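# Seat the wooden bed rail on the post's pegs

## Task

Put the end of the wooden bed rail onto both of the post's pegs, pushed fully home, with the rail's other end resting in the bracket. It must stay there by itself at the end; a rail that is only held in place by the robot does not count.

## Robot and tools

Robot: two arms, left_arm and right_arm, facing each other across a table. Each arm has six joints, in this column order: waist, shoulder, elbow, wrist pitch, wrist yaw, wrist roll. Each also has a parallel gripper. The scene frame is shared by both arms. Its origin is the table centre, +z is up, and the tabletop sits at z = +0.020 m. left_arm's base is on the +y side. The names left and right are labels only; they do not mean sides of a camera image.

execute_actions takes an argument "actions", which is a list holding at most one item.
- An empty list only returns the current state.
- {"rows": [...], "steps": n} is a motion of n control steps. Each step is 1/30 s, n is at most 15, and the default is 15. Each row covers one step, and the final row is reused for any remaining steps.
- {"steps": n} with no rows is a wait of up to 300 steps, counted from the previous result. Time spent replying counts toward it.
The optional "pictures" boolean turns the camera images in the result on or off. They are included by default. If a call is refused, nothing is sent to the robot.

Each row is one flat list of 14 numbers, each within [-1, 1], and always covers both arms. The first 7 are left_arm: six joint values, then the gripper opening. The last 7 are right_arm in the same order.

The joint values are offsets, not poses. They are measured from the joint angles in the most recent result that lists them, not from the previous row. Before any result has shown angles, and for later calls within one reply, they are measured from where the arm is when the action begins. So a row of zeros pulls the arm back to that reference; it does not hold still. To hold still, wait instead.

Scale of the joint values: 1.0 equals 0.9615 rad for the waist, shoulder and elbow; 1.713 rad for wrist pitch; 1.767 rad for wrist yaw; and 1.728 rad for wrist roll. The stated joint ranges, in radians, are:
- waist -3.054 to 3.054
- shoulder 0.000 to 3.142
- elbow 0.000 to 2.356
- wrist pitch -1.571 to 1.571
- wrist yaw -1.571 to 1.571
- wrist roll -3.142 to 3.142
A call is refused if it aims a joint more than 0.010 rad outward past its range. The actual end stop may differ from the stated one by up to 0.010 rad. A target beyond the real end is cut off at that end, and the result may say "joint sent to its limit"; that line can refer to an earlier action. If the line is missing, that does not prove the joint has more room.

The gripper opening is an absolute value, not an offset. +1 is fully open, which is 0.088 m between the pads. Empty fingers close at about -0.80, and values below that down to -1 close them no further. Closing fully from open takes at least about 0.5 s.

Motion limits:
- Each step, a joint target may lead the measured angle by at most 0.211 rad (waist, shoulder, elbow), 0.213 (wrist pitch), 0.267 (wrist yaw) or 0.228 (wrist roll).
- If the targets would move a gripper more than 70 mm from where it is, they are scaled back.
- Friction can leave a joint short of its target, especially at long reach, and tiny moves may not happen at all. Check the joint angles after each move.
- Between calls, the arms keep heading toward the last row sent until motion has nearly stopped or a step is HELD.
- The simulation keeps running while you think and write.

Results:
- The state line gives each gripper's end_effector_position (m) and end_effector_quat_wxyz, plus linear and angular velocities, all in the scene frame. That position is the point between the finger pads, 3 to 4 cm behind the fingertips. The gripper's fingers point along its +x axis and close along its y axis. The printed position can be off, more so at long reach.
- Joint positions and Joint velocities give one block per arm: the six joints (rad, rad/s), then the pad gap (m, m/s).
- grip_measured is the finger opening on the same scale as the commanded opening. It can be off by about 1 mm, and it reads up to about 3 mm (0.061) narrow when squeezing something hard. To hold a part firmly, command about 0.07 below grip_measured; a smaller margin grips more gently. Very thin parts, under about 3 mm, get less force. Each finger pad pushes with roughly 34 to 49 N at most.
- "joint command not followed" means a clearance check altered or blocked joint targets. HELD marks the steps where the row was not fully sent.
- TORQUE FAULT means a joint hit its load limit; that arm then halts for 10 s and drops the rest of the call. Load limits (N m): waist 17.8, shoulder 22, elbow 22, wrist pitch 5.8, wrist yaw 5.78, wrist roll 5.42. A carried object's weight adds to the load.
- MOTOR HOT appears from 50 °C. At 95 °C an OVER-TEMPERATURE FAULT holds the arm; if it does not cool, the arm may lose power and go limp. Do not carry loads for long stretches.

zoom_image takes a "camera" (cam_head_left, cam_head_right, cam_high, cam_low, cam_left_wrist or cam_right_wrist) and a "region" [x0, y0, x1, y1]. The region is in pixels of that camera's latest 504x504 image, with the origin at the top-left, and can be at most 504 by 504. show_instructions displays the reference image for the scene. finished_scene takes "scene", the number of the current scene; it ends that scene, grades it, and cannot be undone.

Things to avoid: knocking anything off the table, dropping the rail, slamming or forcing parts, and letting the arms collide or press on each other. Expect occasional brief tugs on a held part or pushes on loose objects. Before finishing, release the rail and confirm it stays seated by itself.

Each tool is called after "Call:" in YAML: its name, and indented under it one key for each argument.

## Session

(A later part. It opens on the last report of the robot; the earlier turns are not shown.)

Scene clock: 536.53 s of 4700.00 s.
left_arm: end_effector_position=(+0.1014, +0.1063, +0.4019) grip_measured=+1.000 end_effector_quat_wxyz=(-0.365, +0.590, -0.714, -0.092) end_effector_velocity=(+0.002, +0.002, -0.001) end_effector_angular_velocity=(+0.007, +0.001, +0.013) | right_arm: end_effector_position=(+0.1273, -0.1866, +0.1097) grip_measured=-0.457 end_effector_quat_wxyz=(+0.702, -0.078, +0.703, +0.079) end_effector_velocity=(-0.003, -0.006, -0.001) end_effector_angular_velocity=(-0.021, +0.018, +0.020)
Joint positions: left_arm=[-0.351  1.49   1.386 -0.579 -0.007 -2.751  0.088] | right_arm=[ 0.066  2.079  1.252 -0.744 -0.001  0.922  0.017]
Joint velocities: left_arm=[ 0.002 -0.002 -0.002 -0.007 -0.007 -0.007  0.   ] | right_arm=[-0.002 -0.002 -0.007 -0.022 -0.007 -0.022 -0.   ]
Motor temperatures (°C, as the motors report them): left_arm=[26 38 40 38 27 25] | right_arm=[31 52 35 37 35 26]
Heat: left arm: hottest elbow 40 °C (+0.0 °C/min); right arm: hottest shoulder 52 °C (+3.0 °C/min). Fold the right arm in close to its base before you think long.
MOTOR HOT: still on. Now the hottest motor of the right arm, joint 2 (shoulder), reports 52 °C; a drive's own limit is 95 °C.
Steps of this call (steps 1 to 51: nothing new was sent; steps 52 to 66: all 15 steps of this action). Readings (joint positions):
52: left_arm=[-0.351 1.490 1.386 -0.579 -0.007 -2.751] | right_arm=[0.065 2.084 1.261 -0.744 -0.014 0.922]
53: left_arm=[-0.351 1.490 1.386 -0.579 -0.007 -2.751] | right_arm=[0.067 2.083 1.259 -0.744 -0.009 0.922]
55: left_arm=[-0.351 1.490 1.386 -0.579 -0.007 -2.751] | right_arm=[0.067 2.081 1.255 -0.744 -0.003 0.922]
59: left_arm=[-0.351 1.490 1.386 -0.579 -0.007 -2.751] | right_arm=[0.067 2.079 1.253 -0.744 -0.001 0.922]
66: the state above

Call:
execute_actions:
  actions:
    - {"rows": [[0,0,0,0,0,0,1, -0.04,0,0.03,0,0.02,0,-1],[0,0,0,0,0,0,1, -0.04,0,0.034,0,0.02,0,-1],[0,0,0,0,0,0,1, -0.04,0,0.038,0,0.02,0,-1]]}
  pictures: false

Scene clock: 540.20 s of 4700.00 s.
left_arm: end_effector_position=(+0.1014, +0.1063, +0.4019) grip_measured=+1.000 end_effector_quat_wxyz=(-0.365, +0.590, -0.714, -0.092) end_effector_velocity=(-0.002, -0.000, +0.001) end_effector_angular_velocity=(-0.007, +0.011, -0.004) | right_arm: end_effector_position=(+0.1279, -0.1856, +0.1111) grip_measured=-0.457 end_effector_quat_wxyz=(+0.702, -0.077, +0.703, +0.079) end_effector_velocity=(-0.001, -0.002, -0.001) end_effector_angular_velocity=(-0.008, +0.012, +0.005)
Joint positions: left_arm=[-0.351  1.49   1.386 -0.579 -0.007 -2.751  0.088] | right_arm=[ 0.065  2.078  1.258 -0.749 -0.003  0.922  0.017]
Joint velocities: left_arm=[-0.002 -0.002 -0.002  0.007  0.007 -0.007  0.   ] | right_arm=[-0.002  0.002 -0.002 -0.007 -0.007 -0.007 -0.   ]
Motor temperatures (°C, as the motors report them): left_arm=[26 38 40 38 27 25] | right_arm=[31 52 35 36 35 26]
Heat: left arm: hottest elbow 40 °C (+0.0 °C/min); right arm: hottest shoulder 52 °C (+1.0 °C/min). Fold the right arm in close to its base before you think long.
MOTOR HOT: still on. Now the hottest motor of the right arm, joint 2 (shoulder), reports 52 °C; a drive's own limit is 95 °C.
Steps of this call (steps 1 to 15: the robot went on to your last target; steps 16 to 90: nothing new was sent; then 0.17 s passed at rest; steps 91 to 105: all 15 steps of this action). Readings (joint positions):
91: left_arm=[-0.351 1.490 1.386 -0.579 -0.007 -2.751] | right_arm=[0.066 2.078 1.253 -0.744 -0.001 0.922]
92: left_arm=[-0.351 1.490 1.386 -0.579 -0.007 -2.751] | right_arm=[0.065 2.078 1.254 -0.746 -0.002 0.922]
94: left_arm=[-0.351 1.490 1.386 -0.579 -0.007 -2.751] | right_arm=[0.065 2.078 1.257 -0.747 -0.002 0.922]
98: left_arm=[-0.351 1.490 1.386 -0.579 -0.007 -2.751] | right_arm=[0.065 2.078 1.258 -0.748 -0.003 0.922]
105: the state above

Call:
execute_actions:
  actions:
    - {"rows": [[0,0,0,0,0,0,1, -0.04,0,0,0.03,0.02,0,-1]]}
  pictures: false

Call:
execute_actions:
  actions:
    - {"rows": [[0,0,0,0,0,0,1, -0.04,0,0,0.03,0.02,0,-1]]}
  pictures: false

Scene clock: 542.63 s of 4700.00 s.
left_arm: end_effector_position=(+0.1014, +0.1063, +0.4019) grip_measured=+1.000 end_effector_quat_wxyz=(-0.365, +0.590, -0.714, -0.092) end_effector_velocity=(+0.000, +0.002, -0.001) end_effector_angular_velocity=(+0.007, +0.001, +0.008) | right_arm: end_effector_position=(+0.1279, -0.1856, +0.1095) grip_measured=-0.457 end_effector_quat_wxyz=(+0.702, -0.075, +0.703, +0.081) end_effector_velocity=(+0.001, +0.003, +0.001) end_effector_angular_velocity=(+0.014, +0.002, +0.005)
Joint positions: left_arm=[-0.351  1.49   1.386 -0.579 -0.007 -2.751  0.088] | right_arm=[ 0.064  2.078  1.25  -0.736 -0.006  0.922  0.017]
Joint velocities: left_arm=[-0.002 -0.002 -0.002 -0.007 -0.007 -0.007  0.   ] | right_arm=[-0.002 -0.002  0.002  0.007 -0.007 -0.007 -0.   ]
Motor temperatures (°C, as the motors report them): left_arm=[26 38 40 38 27 25] | right_arm=[31 52 35 36 35 26]
Heat: left arm: hottest elbow 40 °C (+0.0 °C/min); right arm: hottest shoulder 52 °C (+1.0 °C/min). Fold the right arm in close to its base before you think long.
MOTOR HOT: still on. Now the hottest motor of the right arm, joint 2 (shoulder), reports 52 °C; a drive's own limit is 95 °C.
Steps of this call (steps 1 to 15: the robot went on to your last target; steps 16 to 58: nothing new was sent; steps 59 to 73: all 15 steps of this action). Readings (joint positions):
59: left_arm=[-0.351 1.490 1.386 -0.579 -0.007 -2.751] | right_arm=[0.065 2.078 1.258 -0.747 -0.003 0.922]
60: left_arm=[-0.351 1.490 1.386 -0.579 -0.007 -2.751] | right_arm=[0.064 2.078 1.257 -0.745 -0.004 0.922]
62: left_arm=[-0.351 1.490 1.386 -0.579 -0.007 -2.751] | right_arm=[0.064 2.078 1.254 -0.741 -0.005 0.922]
66: left_arm=[-0.351 1.490 1.386 -0.579 -0.007 -2.751] | right_arm=[0.064 2.078 1.251 -0.737 -0.006 0.922]
73: the state above

Scene clock: 543.13 s of 4700.00 s.
left_arm: end_effector_position=(+0.1014, +0.1063, +0.4019) grip_measured=+1.000 end_effector_quat_wxyz=(-0.365, +0.590, -0.714, -0.092) end_effector_velocity=(+0.000, +0.001, -0.003) end_effector_angular_velocity=(+0.012, +0.000, +0.008) | right_arm: end_effector_position=(+0.1278, -0.1859, +0.1086) grip_measured=-0.457 end_effector_quat_wxyz=(+0.702, -0.073, +0.704, +0.082) end_effector_velocity=(-0.001, -0.002, +0.000) end_effector_angular_velocity=(-0.004, +0.009, +0.020)
Joint positions: left_arm=[-0.351  1.49   1.386 -0.579 -0.007 -2.751  0.088] | right_arm=[ 0.063  2.077  1.244 -0.728 -0.008  0.922  0.017]
Joint velocities: left_arm=[-0.002  0.002 -0.002 -0.007 -0.007 -0.007  0.   ] | right_arm=[-0.002 -0.002 -0.002 -0.007 -0.007 -0.022 -0.   ]
Motor temperatures (°C, as the motors report them): left_arm=[26 38 40 38 27 25] | right_arm=[31 52 35 36 35 26]
Heat: left arm: hottest elbow 40 °C (+0.0 °C/min); right arm: hottest shoulder 52 °C (+1.0 °C/min). Fold the right arm in close to its base before you think long.
MOTOR HOT: still on. Now the hottest motor of the right arm, joint 2 (shoulder), reports 52 °C; a drive's own limit is 95 °C.
Steps of this call (steps 1 to 15: all 15 steps of this action). Readings (joint positions):
1: left_arm=[-0.351 1.490 1.386 -0.579 -0.007 -2.751] | right_arm=[0.064 2.078 1.249 -0.734 -0.006 0.922]
2: left_arm=[-0.351 1.490 1.386 -0.579 -0.007 -2.751] | right_arm=[0.064 2.078 1.247 -0.732 -0.007 0.922]
4: left_arm=[-0.351 1.490 1.386 -0.579 -0.007 -2.751] | right_arm=[0.063 2.078 1.246 -0.731 -0.008 0.922]
8: left_arm=[-0.351 1.490 1.386 -0.579 -0.007 -2.751] | right_arm=[0.063 2.078 1.245 -0.729 -0.008 0.922]
15: the state above

Call:
execute_actions:
  actions:
    - {"rows": [[-0.4,0,0,0,0,0,1, 0.06,0,0,0,0,0,-1]]}
  pictures: false

Call:
execute_actions:
  actions:
    - {"steps":30}

Scene clock: 547.77 s of 4700.00 s.
left_arm: end_effector_position=(-0.0537, +0.1454, +0.4019) grip_measured=+1.000 end_effector_quat_wxyz=(-0.376, +0.442, -0.814, -0.021) end_effector_velocity=(+0.001, +0.002, +0.001) end_effector_angular_velocity=(+0.003, -0.000, +0.008) | right_arm: end_effector_position=(+0.1148, -0.1790, +0.1084) grip_measured=-0.457 end_effector_quat_wxyz=(+0.705, -0.088, +0.697, +0.096) end_effector_velocity=(+0.003, +0.002, +0.001) end_effector_angular_velocity=(+0.008, -0.012, +0.034)
Joint positions: left_arm=[-0.735  1.49   1.386 -0.579 -0.004 -2.751  0.088] | right_arm=[ 0.109  2.078  1.245 -0.723  0.005  0.926  0.017]
Joint velocities: left_arm=[-0.002 -0.007 -0.002 -0.007 -0.007 -0.007  0.   ] | right_arm=[-0.002 -0.002  0.002  0.007  0.007 -0.037  0.   ]
Motor temperatures (°C, as the motors report them): left_arm=[26 38 41 38 27 25] | right_arm=[31 52 35 39 35 26]
Heat: left arm: hottest elbow 41 °C (+1.0 °C/min); right arm: hottest shoulder 52 °C (+2.0 °C/min). Fold the right arm in close to its base before you think long.
MOTOR HOT: still on. Now the hottest motor of the right arm, joint 2 (shoulder), reports 52 °C; a drive's own limit is 95 °C.
Steps of this call (steps 1 to 15: the robot went on to your last target; steps 16 to 90: nothing new was sent; then 1.13 s passed at rest; steps 91 to 105: all 15 steps of this action). Readings (joint positions):
91: left_arm=[-0.369 1.490 1.386 -0.579 -0.021 -2.751] | right_arm=[0.069 2.077 1.244 -0.726 -0.003 0.922]
92: left_arm=[-0.408 1.490 1.386 -0.579 -0.022 -2.751] | right_arm=[0.078 2.077 1.244 -0.716 0.003 0.922]
94: left_arm=[-0.512 1.490 1.386 -0.579 -0.015 -2.751] | right_arm=[0.095 2.078 1.244 -0.711 0.008 0.922]
98: left_arm=[-0.703 1.490 1.386 -0.579 -0.002 -2.751] | right_arm=[0.101 2.078 1.245 -0.720 0.003 0.924]
105: the state above

Scene clock: 548.77 s of 4700.00 s.
left_arm: end_effector_position=(-0.0537, +0.1454, +0.4019) grip_measured=+1.000 end_effector_quat_wxyz=(-0.376, +0.442, -0.814, -0.021) end_effector_velocity=(+0.001, +0.002, +0.001) end_effector_angular_velocity=(-0.002, -0.010, -0.001) | right_arm: end_effector_position=(+0.1148, -0.1790, +0.1084) grip_measured=-0.457 end_effector_quat_wxyz=(+0.705, -0.088, +0.697, +0.096) end_effector_velocity=(-0.001, +0.002, +0.000) end_effector_angular_velocity=(+0.009, +0.004, +0.010)
Joint positions: left_arm=[-0.735  1.49   1.386 -0.579 -0.004 -2.751  0.088] | right_arm=[ 0.109  2.078  1.245 -0.723  0.005  0.926  0.017]
Joint velocities: left_arm=[-0.002 -0.007 -0.002 -0.007 -0.007  0.007  0.   ] | right_arm=[ 0.002 -0.002 -0.002  0.007 -0.007 -0.007 -0.   ]
Motor temperatures (°C, as the motors report them): left_arm=[26 38 41 38 27 25] | right_arm=[31 52 35 39 35 26]
Heat: left arm: hottest elbow 41 °C (+1.0 °C/min); right arm: hottest shoulder 52 °C (+2.0 °C/min). Fold the right arm in close to its base before you think long.
MOTOR HOT: still on. Now the hottest motor of the right arm, joint 2 (shoulder), reports 52 °C; a drive's own limit is 95 °C.
Steps of this call (steps 1 to 15: the robot went on to your last target; steps 16 to 30: nothing new was sent). Readings (joint positions):
1: left_arm=[-0.735 1.490 1.386 -0.579 -0.004 -2.751] | right_arm=[0.109 2.078 1.245 -0.723 0.005 0.926]
2: left_arm=[-0.735 1.490 1.386 -0.579 -0.004 -2.751] | right_arm=[0.109 2.078 1.245 -0.723 0.005 0.926]
4: left_arm=[-0.735 1.490 1.386 -0.579 -0.004 -2.751] | right_arm=[0.109 2.078 1.245 -0.723 0.005 0.926]
8: left_arm=[-0.735 1.490 1.386 -0.579 -0.004 -2.751] | right_arm=[0.109 2.078 1.245 -0.723 0.005 0.926]
30: the state above
All arms were judged still, so your last target was given up. Only a new action makes them travel on or press farther. Fingers that are still opening or closing keep moving.

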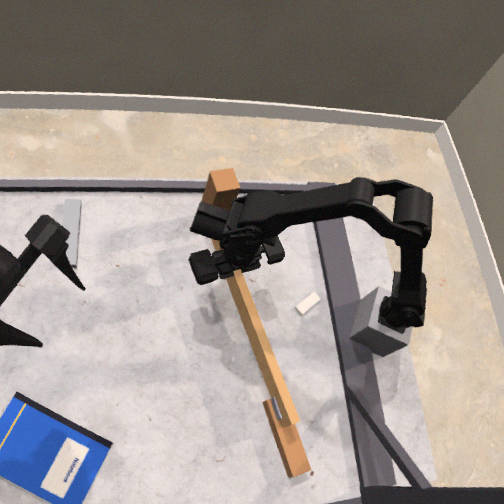

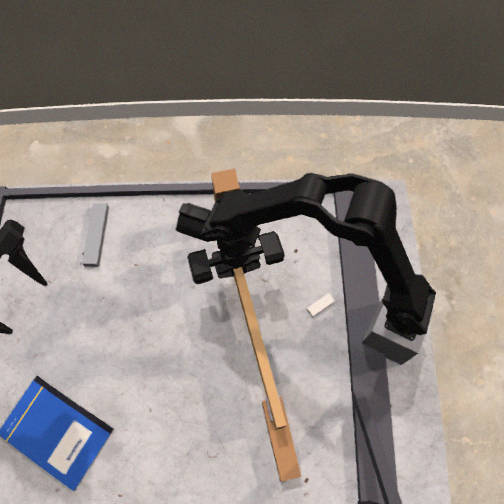

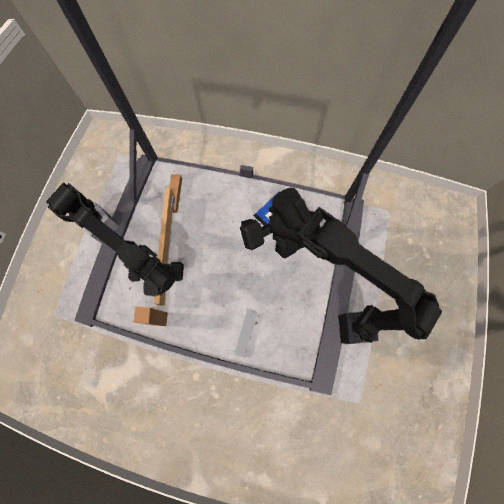

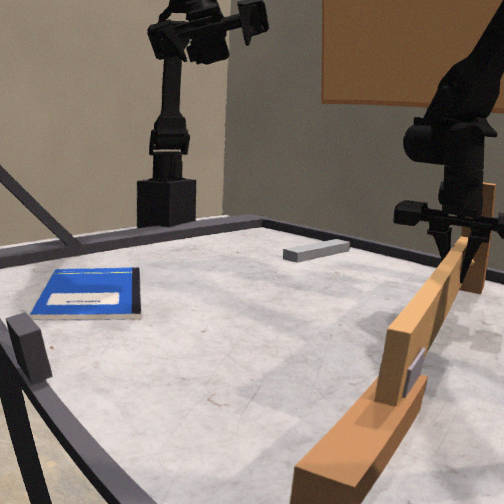

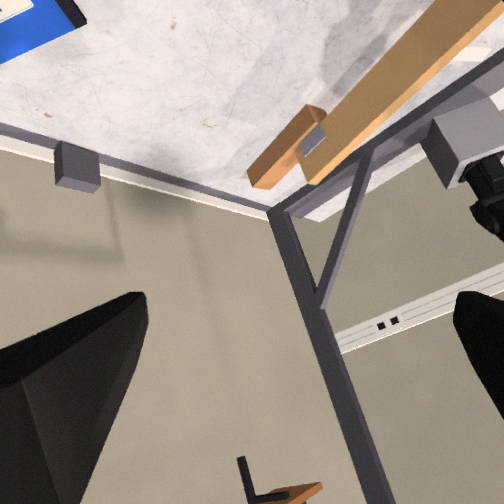

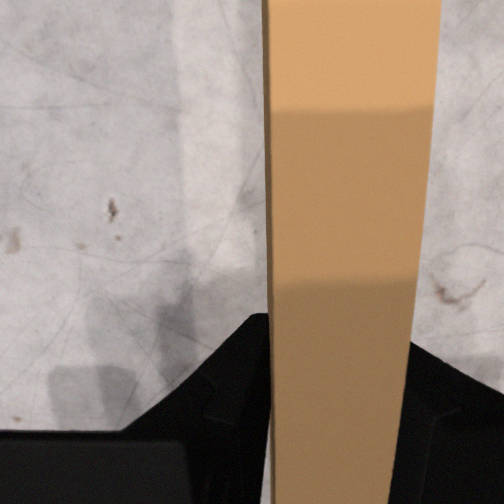

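Wrong way. Go to waist ≈ 0.

Call:
execute_actions:
  actions:
    - {"rows": [[0.78,0,0,0,0,0,1, 0,0,0,0,0,0,-1]]}
  pictures: false

Call:
execute_actions:
  actions:
    - {"steps":30}

Scene clock: 551.80 s of 4700.00 s.
left_arm: end_effector_position=(+0.2400, +0.1221, +0.4019) grip_measured=+1.000 end_effector_quat_wxyz=(-0.345, +0.701, -0.605, -0.152) end_effector_velocity=(+0.315, +0.092, -0.003) end_effector_angular_velocity=(+0.011, +0.004, +0.794) | right_arm: end_effector_position=(+0.1149, -0.1790, +0.1084) grip_measured=-0.457 end_effector_quat_wxyz=(+0.705, -0.087, +0.697, +0.095) end_effector_velocity=(+0.003, -0.003, +0.000) end_effector_angular_velocity=(-0.010, -0.004, +0.015)
Joint positions: left_arm=[-0.016  1.49   1.386 -0.579 -0.009 -2.751  0.088] | right_arm=[ 0.109  2.078  1.245 -0.723  0.005  0.928  0.017]
Joint velocities: left_arm=[ 0.784  0.002 -0.002 -0.007 -0.007 -0.007  0.   ] | right_arm=[-0.007 -0.002 -0.002 -0.007  0.007 -0.022  0.   ]
Motor temperatures (°C, as the motors report them): left_arm=[26 38 41 38 27 25] | right_arm=[31 52 35 38 35 26]
Heat: left arm: hottest elbow 41 °C (+1.0 °C/min); right arm: hottest shoulder 52 °C (+1.0 °C/min). Fold the right arm in close to its base before you think long.
MOTOR HOT: still on. Now the hottest motor of the right arm, joint 2 (shoulder), reports 52 °C; a drive's own limit is 95 °C.
Steps of this call (steps 1 to 76: nothing new was sent; steps 77 to 91: all 15 steps of this action). Readings (joint positions):
77: left_arm=[-0.717 1.490 1.386 -0.579 0.008 -2.751] | right_arm=[0.109 2.078 1.245 -0.723 0.005 0.927]
78: left_arm=[-0.680 1.490 1.386 -0.579 0.010 -2.751] | right_arm=[0.109 2.078 1.245 -0.723 0.005 0.927]
80: left_arm=[-0.576 1.490 1.386 -0.579 0.003 -2.751] | right_arm=[0.109 2.078 1.245 -0.723 0.005 0.927]
84: left_arm=[-0.356 1.490 1.386 -0.579 0.000 -2.751] | right_arm=[0.109 2.078 1.245 -0.723 0.005 0.928]
91: the state above

Scene clock: 552.80 s of 4700.00 s.
left_arm: end_effector_position=(+0.2519, +0.1258, +0.4019) grip_measured=+1.000 end_effector_quat_wxyz=(-0.343, +0.710, -0.595, -0.157) end_effector_velocity=(-0.000, +0.001, +0.001) end_effector_angular_velocity=(+0.002, +0.002, +0.008) | right_arm: end_effector_position=(+0.1149, -0.1790, +0.1084) grip_measured=-0.457 end_effector_quat_wxyz=(+0.705, -0.087, +0.697, +0.095) end_effector_velocity=(+0.002, +0.002, +0.001) end_effector_angular_velocity=(+0.014, +0.002, +0.015)
Joint positions: left_arm=[ 0.014  1.49   1.386 -0.579 -0.007 -2.751  0.088] | right_arm=[ 0.109  2.078  1.245 -0.723  0.005  0.928  0.017]
Joint velocities: left_arm=[-0.002 -0.002  0.002 -0.007 -0.007 -0.007  0.   ] | right_arm=[-0.007 -0.002  0.002  0.007 -0.007 -0.022 -0.   ]
Motor temperatures (°C, as the motors report them): left_arm=[26 38 41 38 27 25] | right_arm=[31 52 35 38 34 26]
Heat: left arm: hottest elbow 41 °C (+1.0 °C/min); right arm: hottest shoulder 52 °C (+1.0 °C/min). Fold the right arm in close to its base before you think long.
MOTOR HOT: still on. Now the hottest motor of the right arm, joint 2 (shoulder), reports 52 °C; a drive's own limit is 95 °C.
Steps of this call (steps 1 to 30: the robot went on to your last target). Readings (joint positions):
1: left_arm=[0.004 1.490 1.386 -0.579 -0.009 -2.751] | right_arm=[0.109 2.078 1.245 -0.723 0.005 0.928]
2: left_arm=[0.013 1.490 1.386 -0.579 -0.009 -2.751] | right_arm=[0.109 2.078 1.245 -0.723 0.005 0.928]
4: left_arm=[0.015 1.490 1.386 -0.579 -0.009 -2.751] | right_arm=[0.109 2.078 1.245 -0.723 0.005 0.928]
8: left_arm=[0.014 1.490 1.386 -0.579 -0.007 -2.751] | right_arm=[0.109 2.078 1.245 -0.723 0.005 0.928]
30: the state above
All arms were judged still, so your last target was given up. Only a new action makes them travel on or press farther. Fingers that are still opening or closing keep moving.

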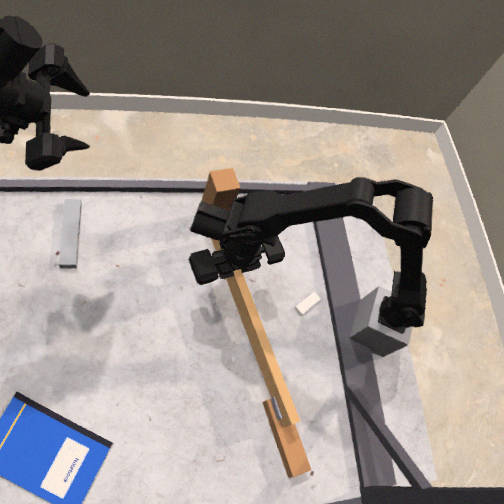

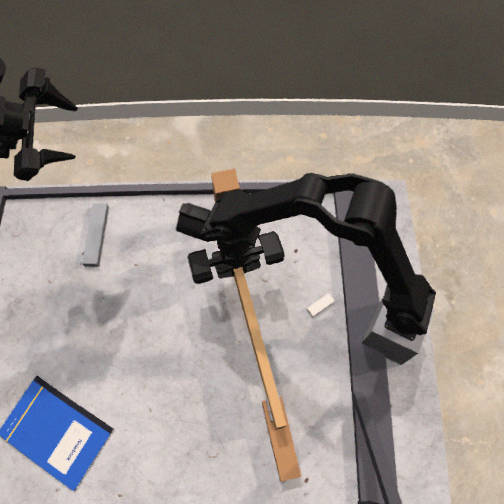

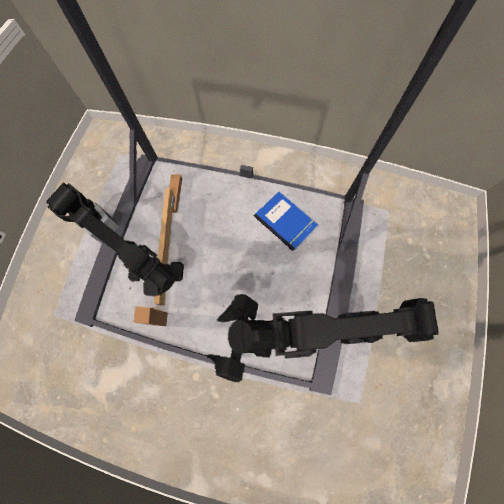

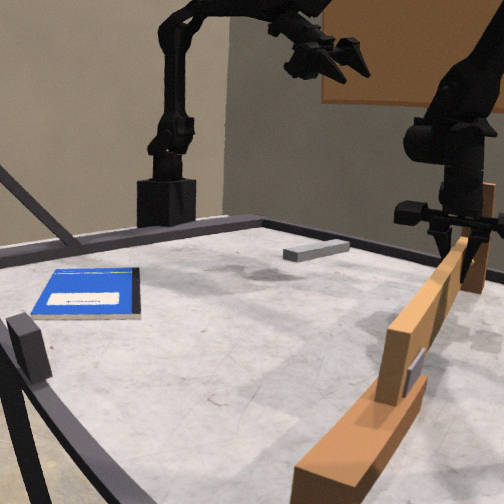

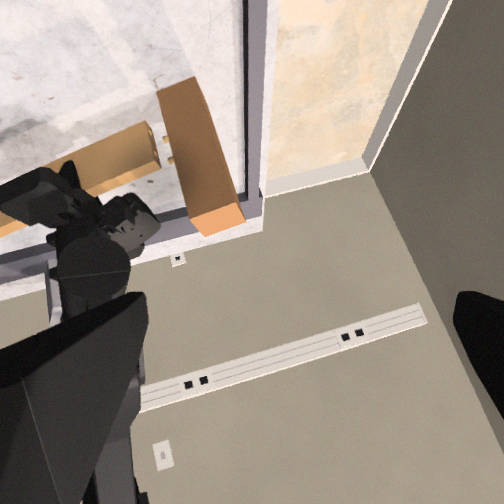

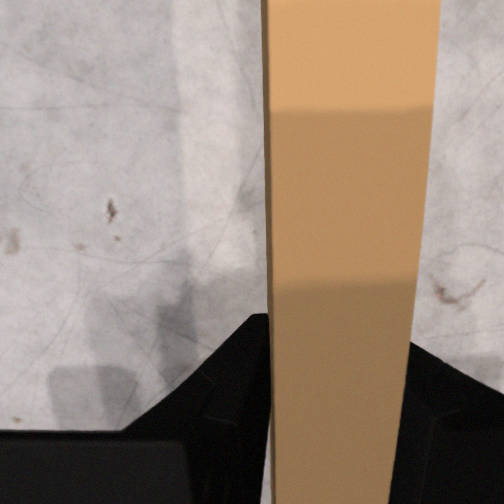

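Call:
zoom_image:
  camera: "cam_left_wrist"
  region: [125, 110, 195, 180]

Region (125, 110, 195, 180) of cam_left_wrist's 504x504 image, scaled by 7.200, with more detail than that image has.

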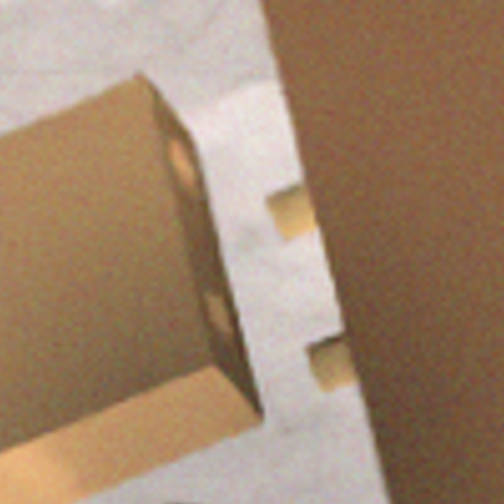

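Call:
execute_actions:
  actions:
    - {"rows": [[0,0,0,0,0,0,1, -0.045,-0.035,0,0,0,0,-1]]}

Call:
zoom_image:
  camera: "cam_left_wrist"
  region: [125, 110, 195, 180]

Scene clock: 561.37 s of 4700.00 s.
left_arm: end_effector_position=(+0.2519, +0.1258, +0.4019) grip_measured=+1.000 end_effector_quat_wxyz=(-0.343, +0.710, -0.595, -0.157) end_effector_velocity=(-0.003, +0.003, +0.000) end_effector_angular_velocity=(+0.011, +0.005, +0.003) | right_arm: end_effector_position=(+0.1262, -0.1835, +0.1100) grip_measured=-0.457 end_effector_quat_wxyz=(+0.705, -0.073, +0.700, +0.084) end_effector_velocity=(-0.000, -0.004, -0.001) end_effector_angular_velocity=(-0.008, +0.012, +0.000)
Joint positions: left_arm=[ 0.014  1.49   1.386 -0.579 -0.007 -2.751  0.088] | right_arm=[ 0.072  2.074  1.245 -0.724 -0.001  0.928  0.017]
Joint velocities: left_arm=[-0.007 -0.007  0.002 -0.022 -0.007 -0.007  0.   ] | right_arm=[-0.007 -0.002 -0.007 -0.007 -0.007 -0.007 -0.   ]
Motor temperatures (°C, as the motors report them): left_arm=[26 38 41 38 27 25] | right_arm=[30 52 35 37 33 26]
Heat: left arm: hottest elbow 41 °C (+1.0 °C/min); right arm: hottest shoulder 52 °C (+1.0 °C/min). Fold the right arm in close to its base before you think long.
MOTOR HOT: still on. Now the hottest motor of the right arm, joint 2 (shoulder), reports 52 °C; a drive's own limit is 95 °C.
Steps of this call (steps 1 to 90: nothing new was sent; then 5.07 s passed at rest; steps 91 to 105: all 15 steps of this action). Readings (joint positions):
91: left_arm=[0.014 1.490 1.386 -0.579 -0.007 -2.751] | right_arm=[0.105 2.078 1.245 -0.723 0.002 0.928]
92: left_arm=[0.014 1.490 1.386 -0.579 -0.007 -2.751] | right_arm=[0.099 2.077 1.245 -0.723 0.000 0.928]
94: left_arm=[0.014 1.490 1.386 -0.579 -0.007 -2.751] | right_arm=[0.083 2.077 1.245 -0.723 0.002 0.928]
98: left_arm=[0.014 1.490 1.386 -0.579 -0.007 -2.751] | right_arm=[0.072 2.074 1.245 -0.724 -0.001 0.928]
105: the state above

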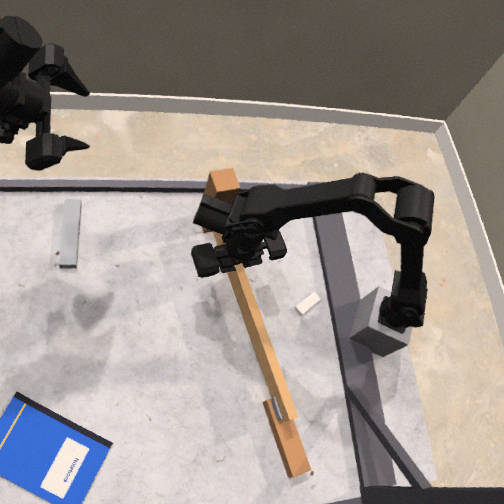

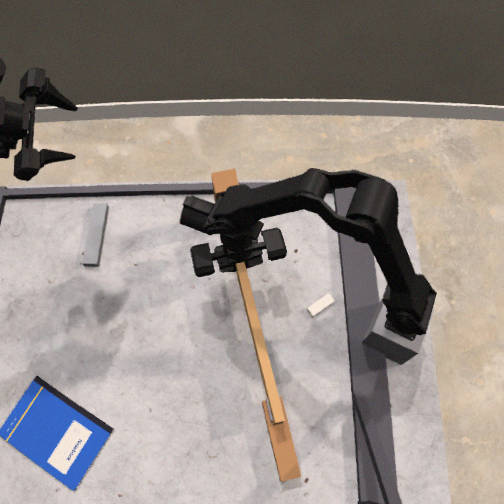

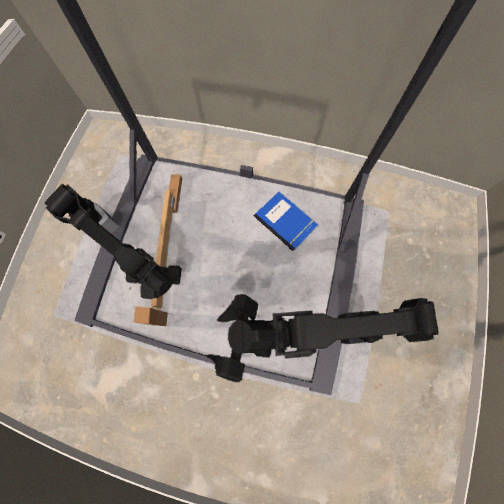

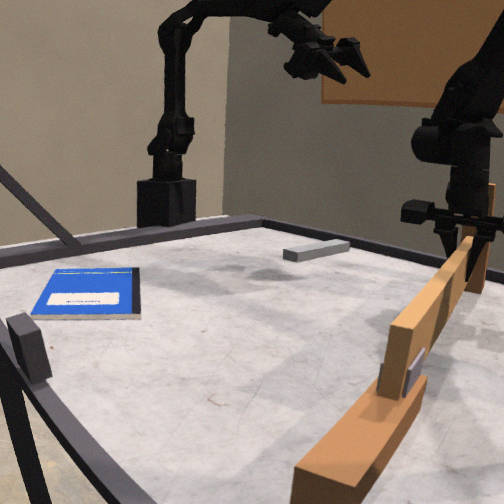

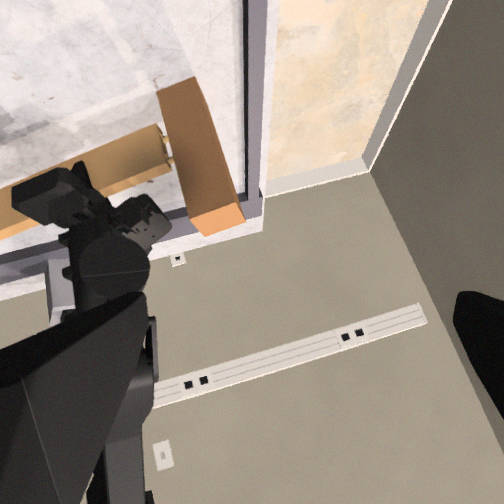

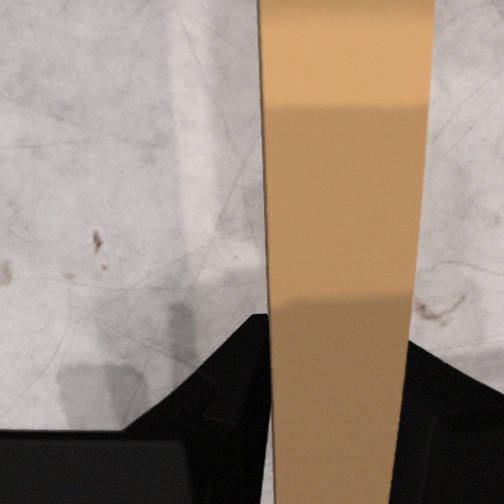

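Region (125, 110, 195, 180) of cam_left_wrist's 504x504 image, scaled by 7.200, with more detail than that image has.

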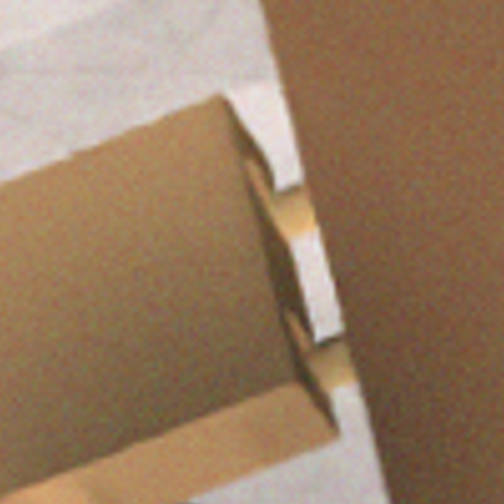

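Call:
execute_actions:
  actions:
    - {"rows": [[0,0,0,0,0,0,1, 0.01,-0.045,-0.015,0,0,0,-1]]}

Call:
zoom_image:
  camera: "cam_left_wrist"
  region: [125, 110, 195, 180]

Scene clock: 565.47 s of 4700.00 s.
left_arm: end_effector_position=(+0.2519, +0.1258, +0.4019) grip_measured=+1.000 end_effector_quat_wxyz=(-0.343, +0.710, -0.595, -0.157) end_effector_velocity=(-0.003, +0.003, -0.004) end_effector_angular_velocity=(+0.021, +0.008, +0.003) | right_arm: end_effector_position=(+0.1247, -0.1828, +0.1148) grip_measured=-0.457 end_effector_quat_wxyz=(+0.708, -0.072, +0.696, +0.089) end_effector_velocity=(-0.001, -0.001, +0.002) end_effector_angular_velocity=(+0.001, +0.007, +0.005)
Joint positions: left_arm=[ 0.014  1.49   1.386 -0.579 -0.007 -2.751  0.088] | right_arm=[ 0.078  2.055  1.238 -0.724  0.002  0.928  0.017]
Joint velocities: left_arm=[-0.007 -0.002 -0.002 -0.022 -0.007 -0.007  0.   ] | right_arm=[-0.002 -0.007 -0.002 -0.007 -0.007 -0.007 -0.   ]
Motor temperatures (°C, as the motors report them): left_arm=[26 38 41 38 27 25] | right_arm=[30 53 35 36 33 26]
Heat: left arm: hottest elbow 41 °C (+1.0 °C/min); right arm: hottest shoulder 53 °C (+2.0 °C/min). Fold the right arm in close to its base before you think long.
MOTOR HOT: still on. Now the hottest motor of the right arm, joint 2 (shoulder), reports 53 °C; a drive's own limit is 95 °C.
Steps of this call (steps 1 to 15: the robot went on to your last target; steps 16 to 90: nothing new was sent; then 0.60 s passed at rest; steps 91 to 105: all 15 steps of this action). Readings (joint positions):
91: left_arm=[0.014 1.490 1.386 -0.579 -0.007 -2.751] | right_arm=[0.073 2.072 1.243 -0.724 0.000 0.928]
92: left_arm=[0.014 1.490 1.386 -0.579 -0.007 -2.751] | right_arm=[0.074 2.068 1.241 -0.724 0.002 0.928]
94: left_arm=[0.014 1.490 1.386 -0.579 -0.007 -2.751] | right_arm=[0.076 2.061 1.239 -0.724 0.002 0.928]
98: left_arm=[0.014 1.490 1.386 -0.579 -0.007 -2.751] | right_arm=[0.078 2.055 1.239 -0.724 0.002 0.928]
105: the state above

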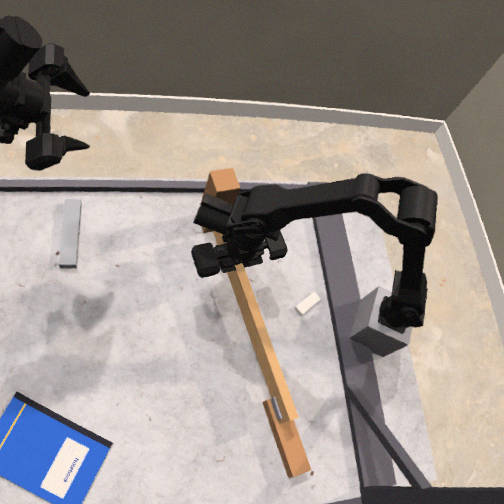

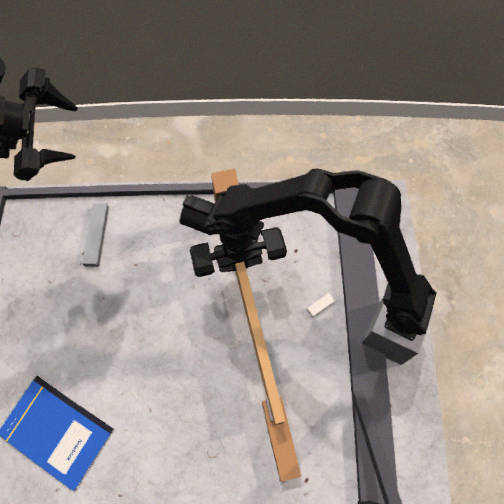

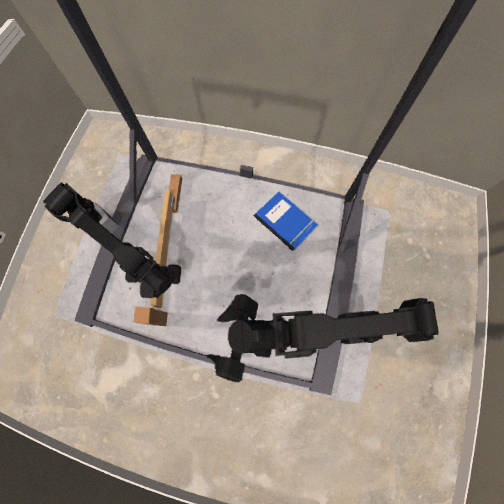

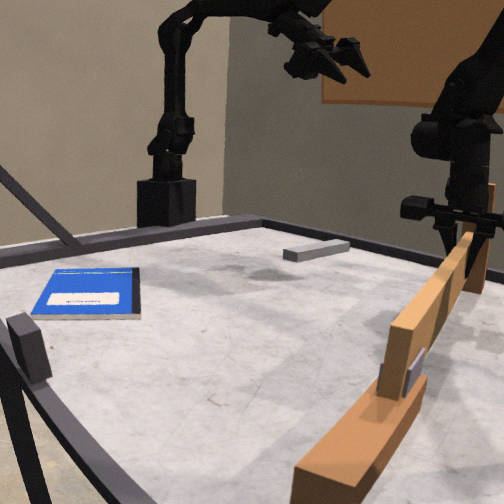

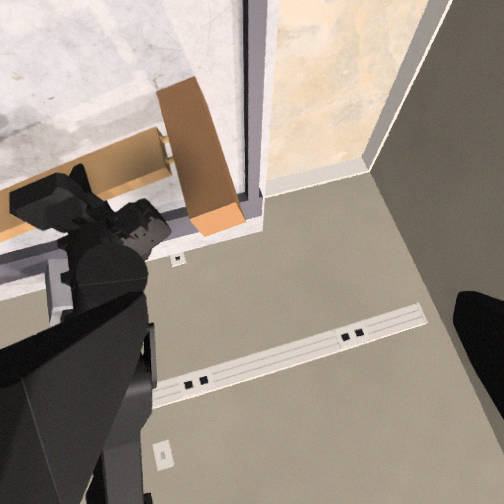

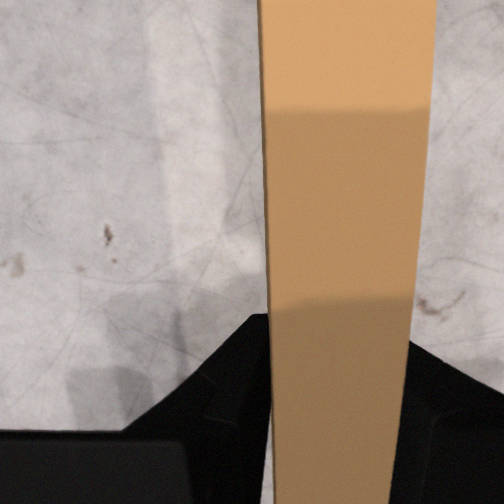

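Region (125, 110, 195, 180) of cam_left_wrist's 504x504 image, scaled by 7.200, with more detail than that image has.

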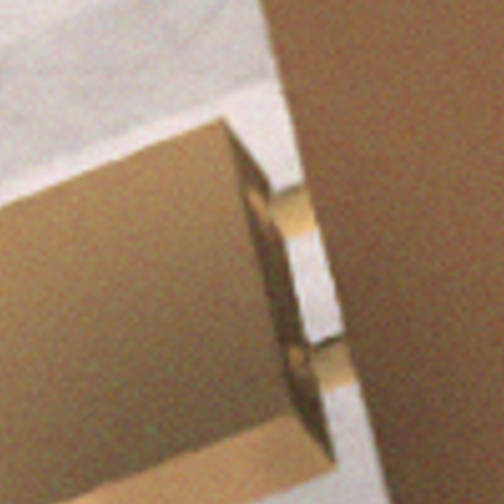

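Holes now look opposite the pegs. Push.

Call:
execute_actions:
  actions:
    - {"rows": [[0,0,0,0,0,0,1, -0.07,0,0,0,0.02,0,-1]]}
  pictures: false

Scene clock: 567.40 s of 4700.00 s.
left_arm: end_effector_position=(+0.2519, +0.1258, +0.4019) grip_measured=+1.000 end_effector_quat_wxyz=(-0.343, +0.710, -0.595, -0.157) end_effector_velocity=(-0.001, +0.002, +0.001) end_effector_angular_velocity=(+0.002, +0.002, +0.008) | right_arm: end_effector_position=(+0.1270, -0.1842, +0.1148) grip_measured=-0.457 end_effector_quat_wxyz=(+0.703, -0.065, +0.703, +0.087) end_effector_velocity=(-0.003, -0.001, +0.000) end_effector_angular_velocity=(-0.004, +0.009, +0.025)
Joint positions: left_arm=[ 0.014  1.49   1.386 -0.579 -0.007 -2.751  0.088] | right_arm=[ 0.064  2.055  1.238 -0.726 -0.016  0.926  0.017]
Joint velocities: left_arm=[-0.002 -0.007 -0.002 -0.007 -0.007 -0.007  0.   ] | right_arm=[ 0.002 -0.002 -0.002 -0.007 -0.007 -0.022 -0.   ]
Motor temperatures (°C, as the motors report them): left_arm=[26 38 41 38 27 25] | right_arm=[30 53 35 36 33 26]
Heat: left arm: hottest elbow 41 °C (+1.0 °C/min); right arm: hottest shoulder 53 °C (+2.0 °C/min). Fold the right arm in close to its base before you think long.
MOTOR HOT: still on. Now the hottest motor of the right arm, joint 2 (shoulder), reports 53 °C; a drive's own limit is 95 °C.
Steps of this call (steps 1 to 15: the robot went on to your last target; steps 16 to 43: nothing new was sent; steps 44 to 58: all 15 steps of this action). Readings (joint positions):
44: left_arm=[0.014 1.490 1.386 -0.579 -0.007 -2.751] | right_arm=[0.074 2.055 1.238 -0.725 0.001 0.928]
45: left_arm=[0.014 1.490 1.386 -0.579 -0.007 -2.751] | right_arm=[0.067 2.055 1.238 -0.725 -0.009 0.928]
47: left_arm=[0.014 1.490 1.386 -0.579 -0.007 -2.751] | right_arm=[0.064 2.055 1.238 -0.726 -0.016 0.926]
51: left_arm=[0.014 1.490 1.386 -0.579 -0.007 -2.751] | right_arm=[0.064 2.055 1.238 -0.726 -0.016 0.926]
58: the state above

Sweep −y/down with elbow under pressure.

Call:
execute_actions:
  actions:
    - {"rows": [[0,0,0,0,0,0,1, -0.035,0,-0.012,0,0.03,0,-1],[0,0,0,0,0,0,1, -0.035,0,-0.014,0,0.03,0,-1],[0,0,0,0,0,0,1, -0.035,0,-0.016,0,0.03,0,-1],[0,0,0,0,0,0,1, -0.035,0,-0.018,0,0.03,0,-1],[0,0,0,0,0,0,1, -0.035,0,-0.02,0,0.03,0,-1]]}
  pictures: false

Scene clock: 570.97 s of 4700.00 s.
left_arm: end_effector_position=(+0.2519, +0.1258, +0.4019) grip_measured=+1.000 end_effector_quat_wxyz=(-0.343, +0.710, -0.595, -0.157) end_effector_velocity=(+0.002, +0.002, -0.001) end_effector_angular_velocity=(+0.007, +0.003, +0.013) | right_arm: end_effector_position=(+0.1272, -0.1878, +0.1127) grip_measured=-0.457 end_effector_quat_wxyz=(+0.706, -0.070, +0.700, +0.083) end_effector_velocity=(-0.000, -0.000, +0.001) end_effector_angular_velocity=(+0.010, +0.003, +0.005)
Joint positions: left_arm=[ 0.014  1.49   1.386 -0.579 -0.007 -2.751  0.088] | right_arm=[ 0.064  2.055  1.228 -0.724 -0.003  0.926  0.017]
Joint velocities: left_arm=[ 0.002 -0.002 -0.002 -0.007 -0.007 -0.007  0.   ] | right_arm=[-0.002 -0.007 -0.007  0.007 -0.007 -0.007 -0.001]
Motor temperatures (°C, as the motors report them): left_arm=[26 38 41 38 27 25] | right_arm=[31 53 34 35 33 26]
Heat: left arm: hottest elbow 41 °C (+1.0 °C/min); right arm: hottest shoulder 53 °C (+2.0 °C/min). Fold the right arm in close to its base before you think long.
MOTOR HOT: still on. Now the hottest motor of the right arm, joint 2 (shoulder), reports 53 °C; a drive's own limit is 95 °C.
Steps of this call (steps 1 to 15: the robot went on to your last target; steps 16 to 90: nothing new was sent; then 0.07 s passed at rest; steps 91 to 105: all 15 steps of this action). Readings (joint positions):
91: left_arm=[0.014 1.490 1.386 -0.579 -0.007 -2.751] | right_arm=[0.064 2.055 1.237 -0.725 -0.015 0.926]
92: left_arm=[0.014 1.490 1.386 -0.579 -0.007 -2.751] | right_arm=[0.065 2.055 1.237 -0.725 -0.013 0.926]
94: left_arm=[0.014 1.490 1.386 -0.579 -0.007 -2.751] | right_arm=[0.067 2.055 1.235 -0.724 -0.010 0.926]
98: left_arm=[0.014 1.490 1.386 -0.579 -0.007 -2.751] | right_arm=[0.065 2.055 1.229 -0.724 -0.003 0.926]
105: the state above

Call:
execute_actions:
  actions:
    - {"rows": [[0,0,0,0,0,0,1, 0.025,-0.035,0.03,0,0,0,-1]]}

Call:
zoom_image:
  camera: "cam_left_wrist"
  region: [125, 110, 195, 180]

Scene clock: 573.80 s of 4700.00 s.
left_arm: end_effector_position=(+0.2519, +0.1258, +0.4019) grip_measured=+1.000 end_effector_quat_wxyz=(-0.343, +0.710, -0.595, -0.157) end_effector_velocity=(-0.002, -0.001, +0.003) end_effector_angular_velocity=(-0.015, +0.006, -0.004) | right_arm: end_effector_position=(+0.1238, -0.1804, +0.1184) grip_measured=-0.457 end_effector_quat_wxyz=(+0.711, -0.071, +0.693, +0.095) end_effector_velocity=(-0.001, -0.002, +0.000) end_effector_angular_velocity=(-0.004, +0.009, +0.005)
Joint positions: left_arm=[ 0.014  1.49   1.386 -0.579 -0.007 -2.751  0.088] | right_arm=[ 0.084  2.046  1.241 -0.724  0.004  0.927  0.017]
Joint velocities: left_arm=[-0.002 -0.002  0.002  0.007  0.007 -0.007  0.   ] | right_arm=[-0.002 -0.002 -0.002 -0.007 -0.007 -0.007 -0.   ]
Motor temperatures (°C, as the motors report them): left_arm=[26 38 41 38 27 25] | right_arm=[31 53 34 35 34 26]
Heat: left arm: hottest elbow 41 °C (+1.0 °C/min); right arm: hottest shoulder 53 °C (+3.0 °C/min). Fold the right arm in close to its base before you think long.
MOTOR HOT: still on. Now the hottest motor of the right arm, joint 2 (shoulder), reports 53 °C; a drive's own limit is 95 °C.
Steps of this call (steps 1 to 15: the robot went on to your last target; steps 16 to 70: nothing new was sent; steps 71 to 85: all 15 steps of this action). Readings (joint positions):
71: left_arm=[0.014 1.490 1.386 -0.579 -0.007 -2.751] | right_arm=[0.067 2.055 1.229 -0.724 0.001 0.926]
72: left_arm=[0.014 1.490 1.386 -0.579 -0.007 -2.751] | right_arm=[0.071 2.054 1.230 -0.724 0.007 0.927]
74: left_arm=[0.014 1.490 1.386 -0.579 -0.007 -2.751] | right_arm=[0.076 2.053 1.234 -0.724 0.007 0.927]
78: left_arm=[0.014 1.490 1.386 -0.579 -0.007 -2.751] | right_arm=[0.083 2.047 1.240 -0.724 0.004 0.927]
85: the state above

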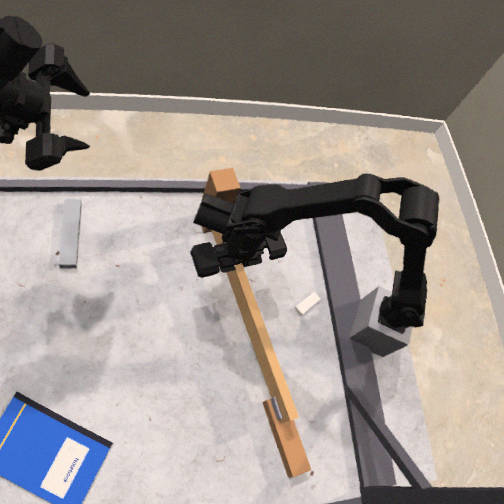

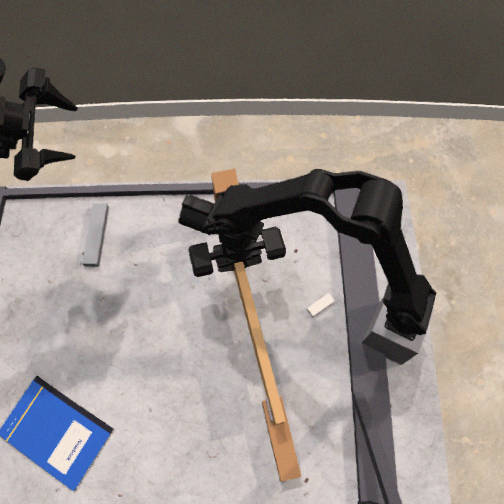

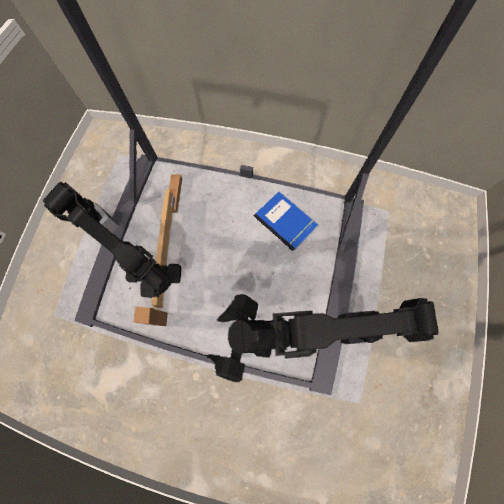

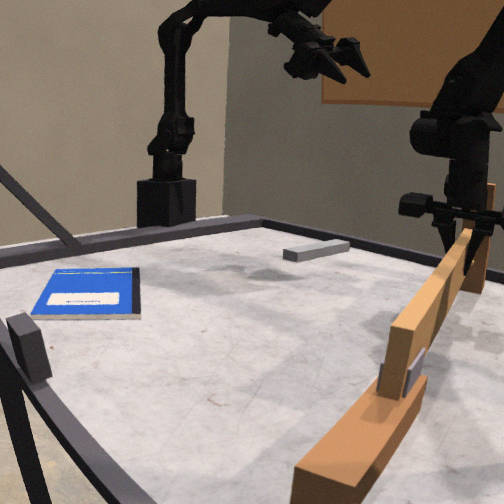

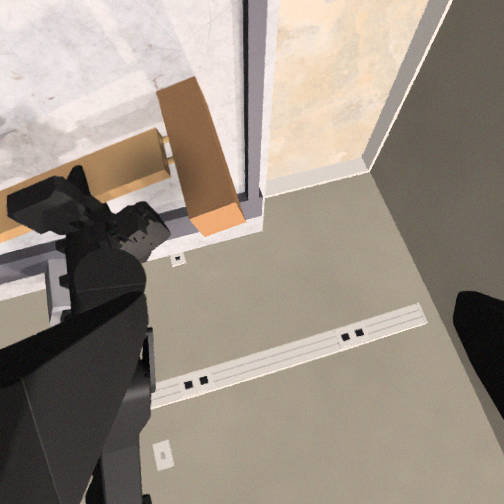

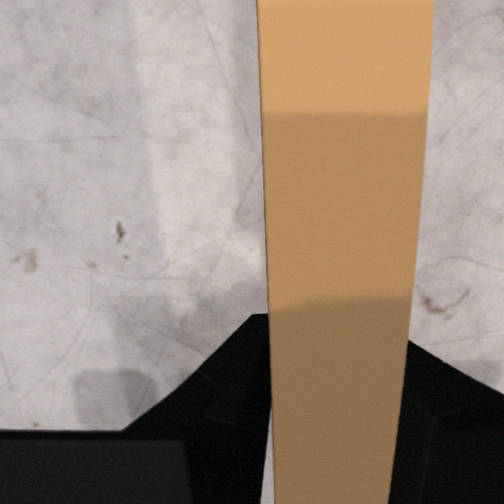

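Region (125, 110, 195, 180) of cam_left_wrist's 504x504 image, scaled by 7.200, with more detail than that image has.

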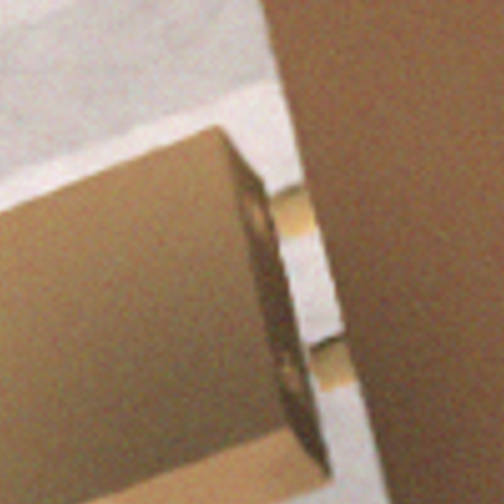

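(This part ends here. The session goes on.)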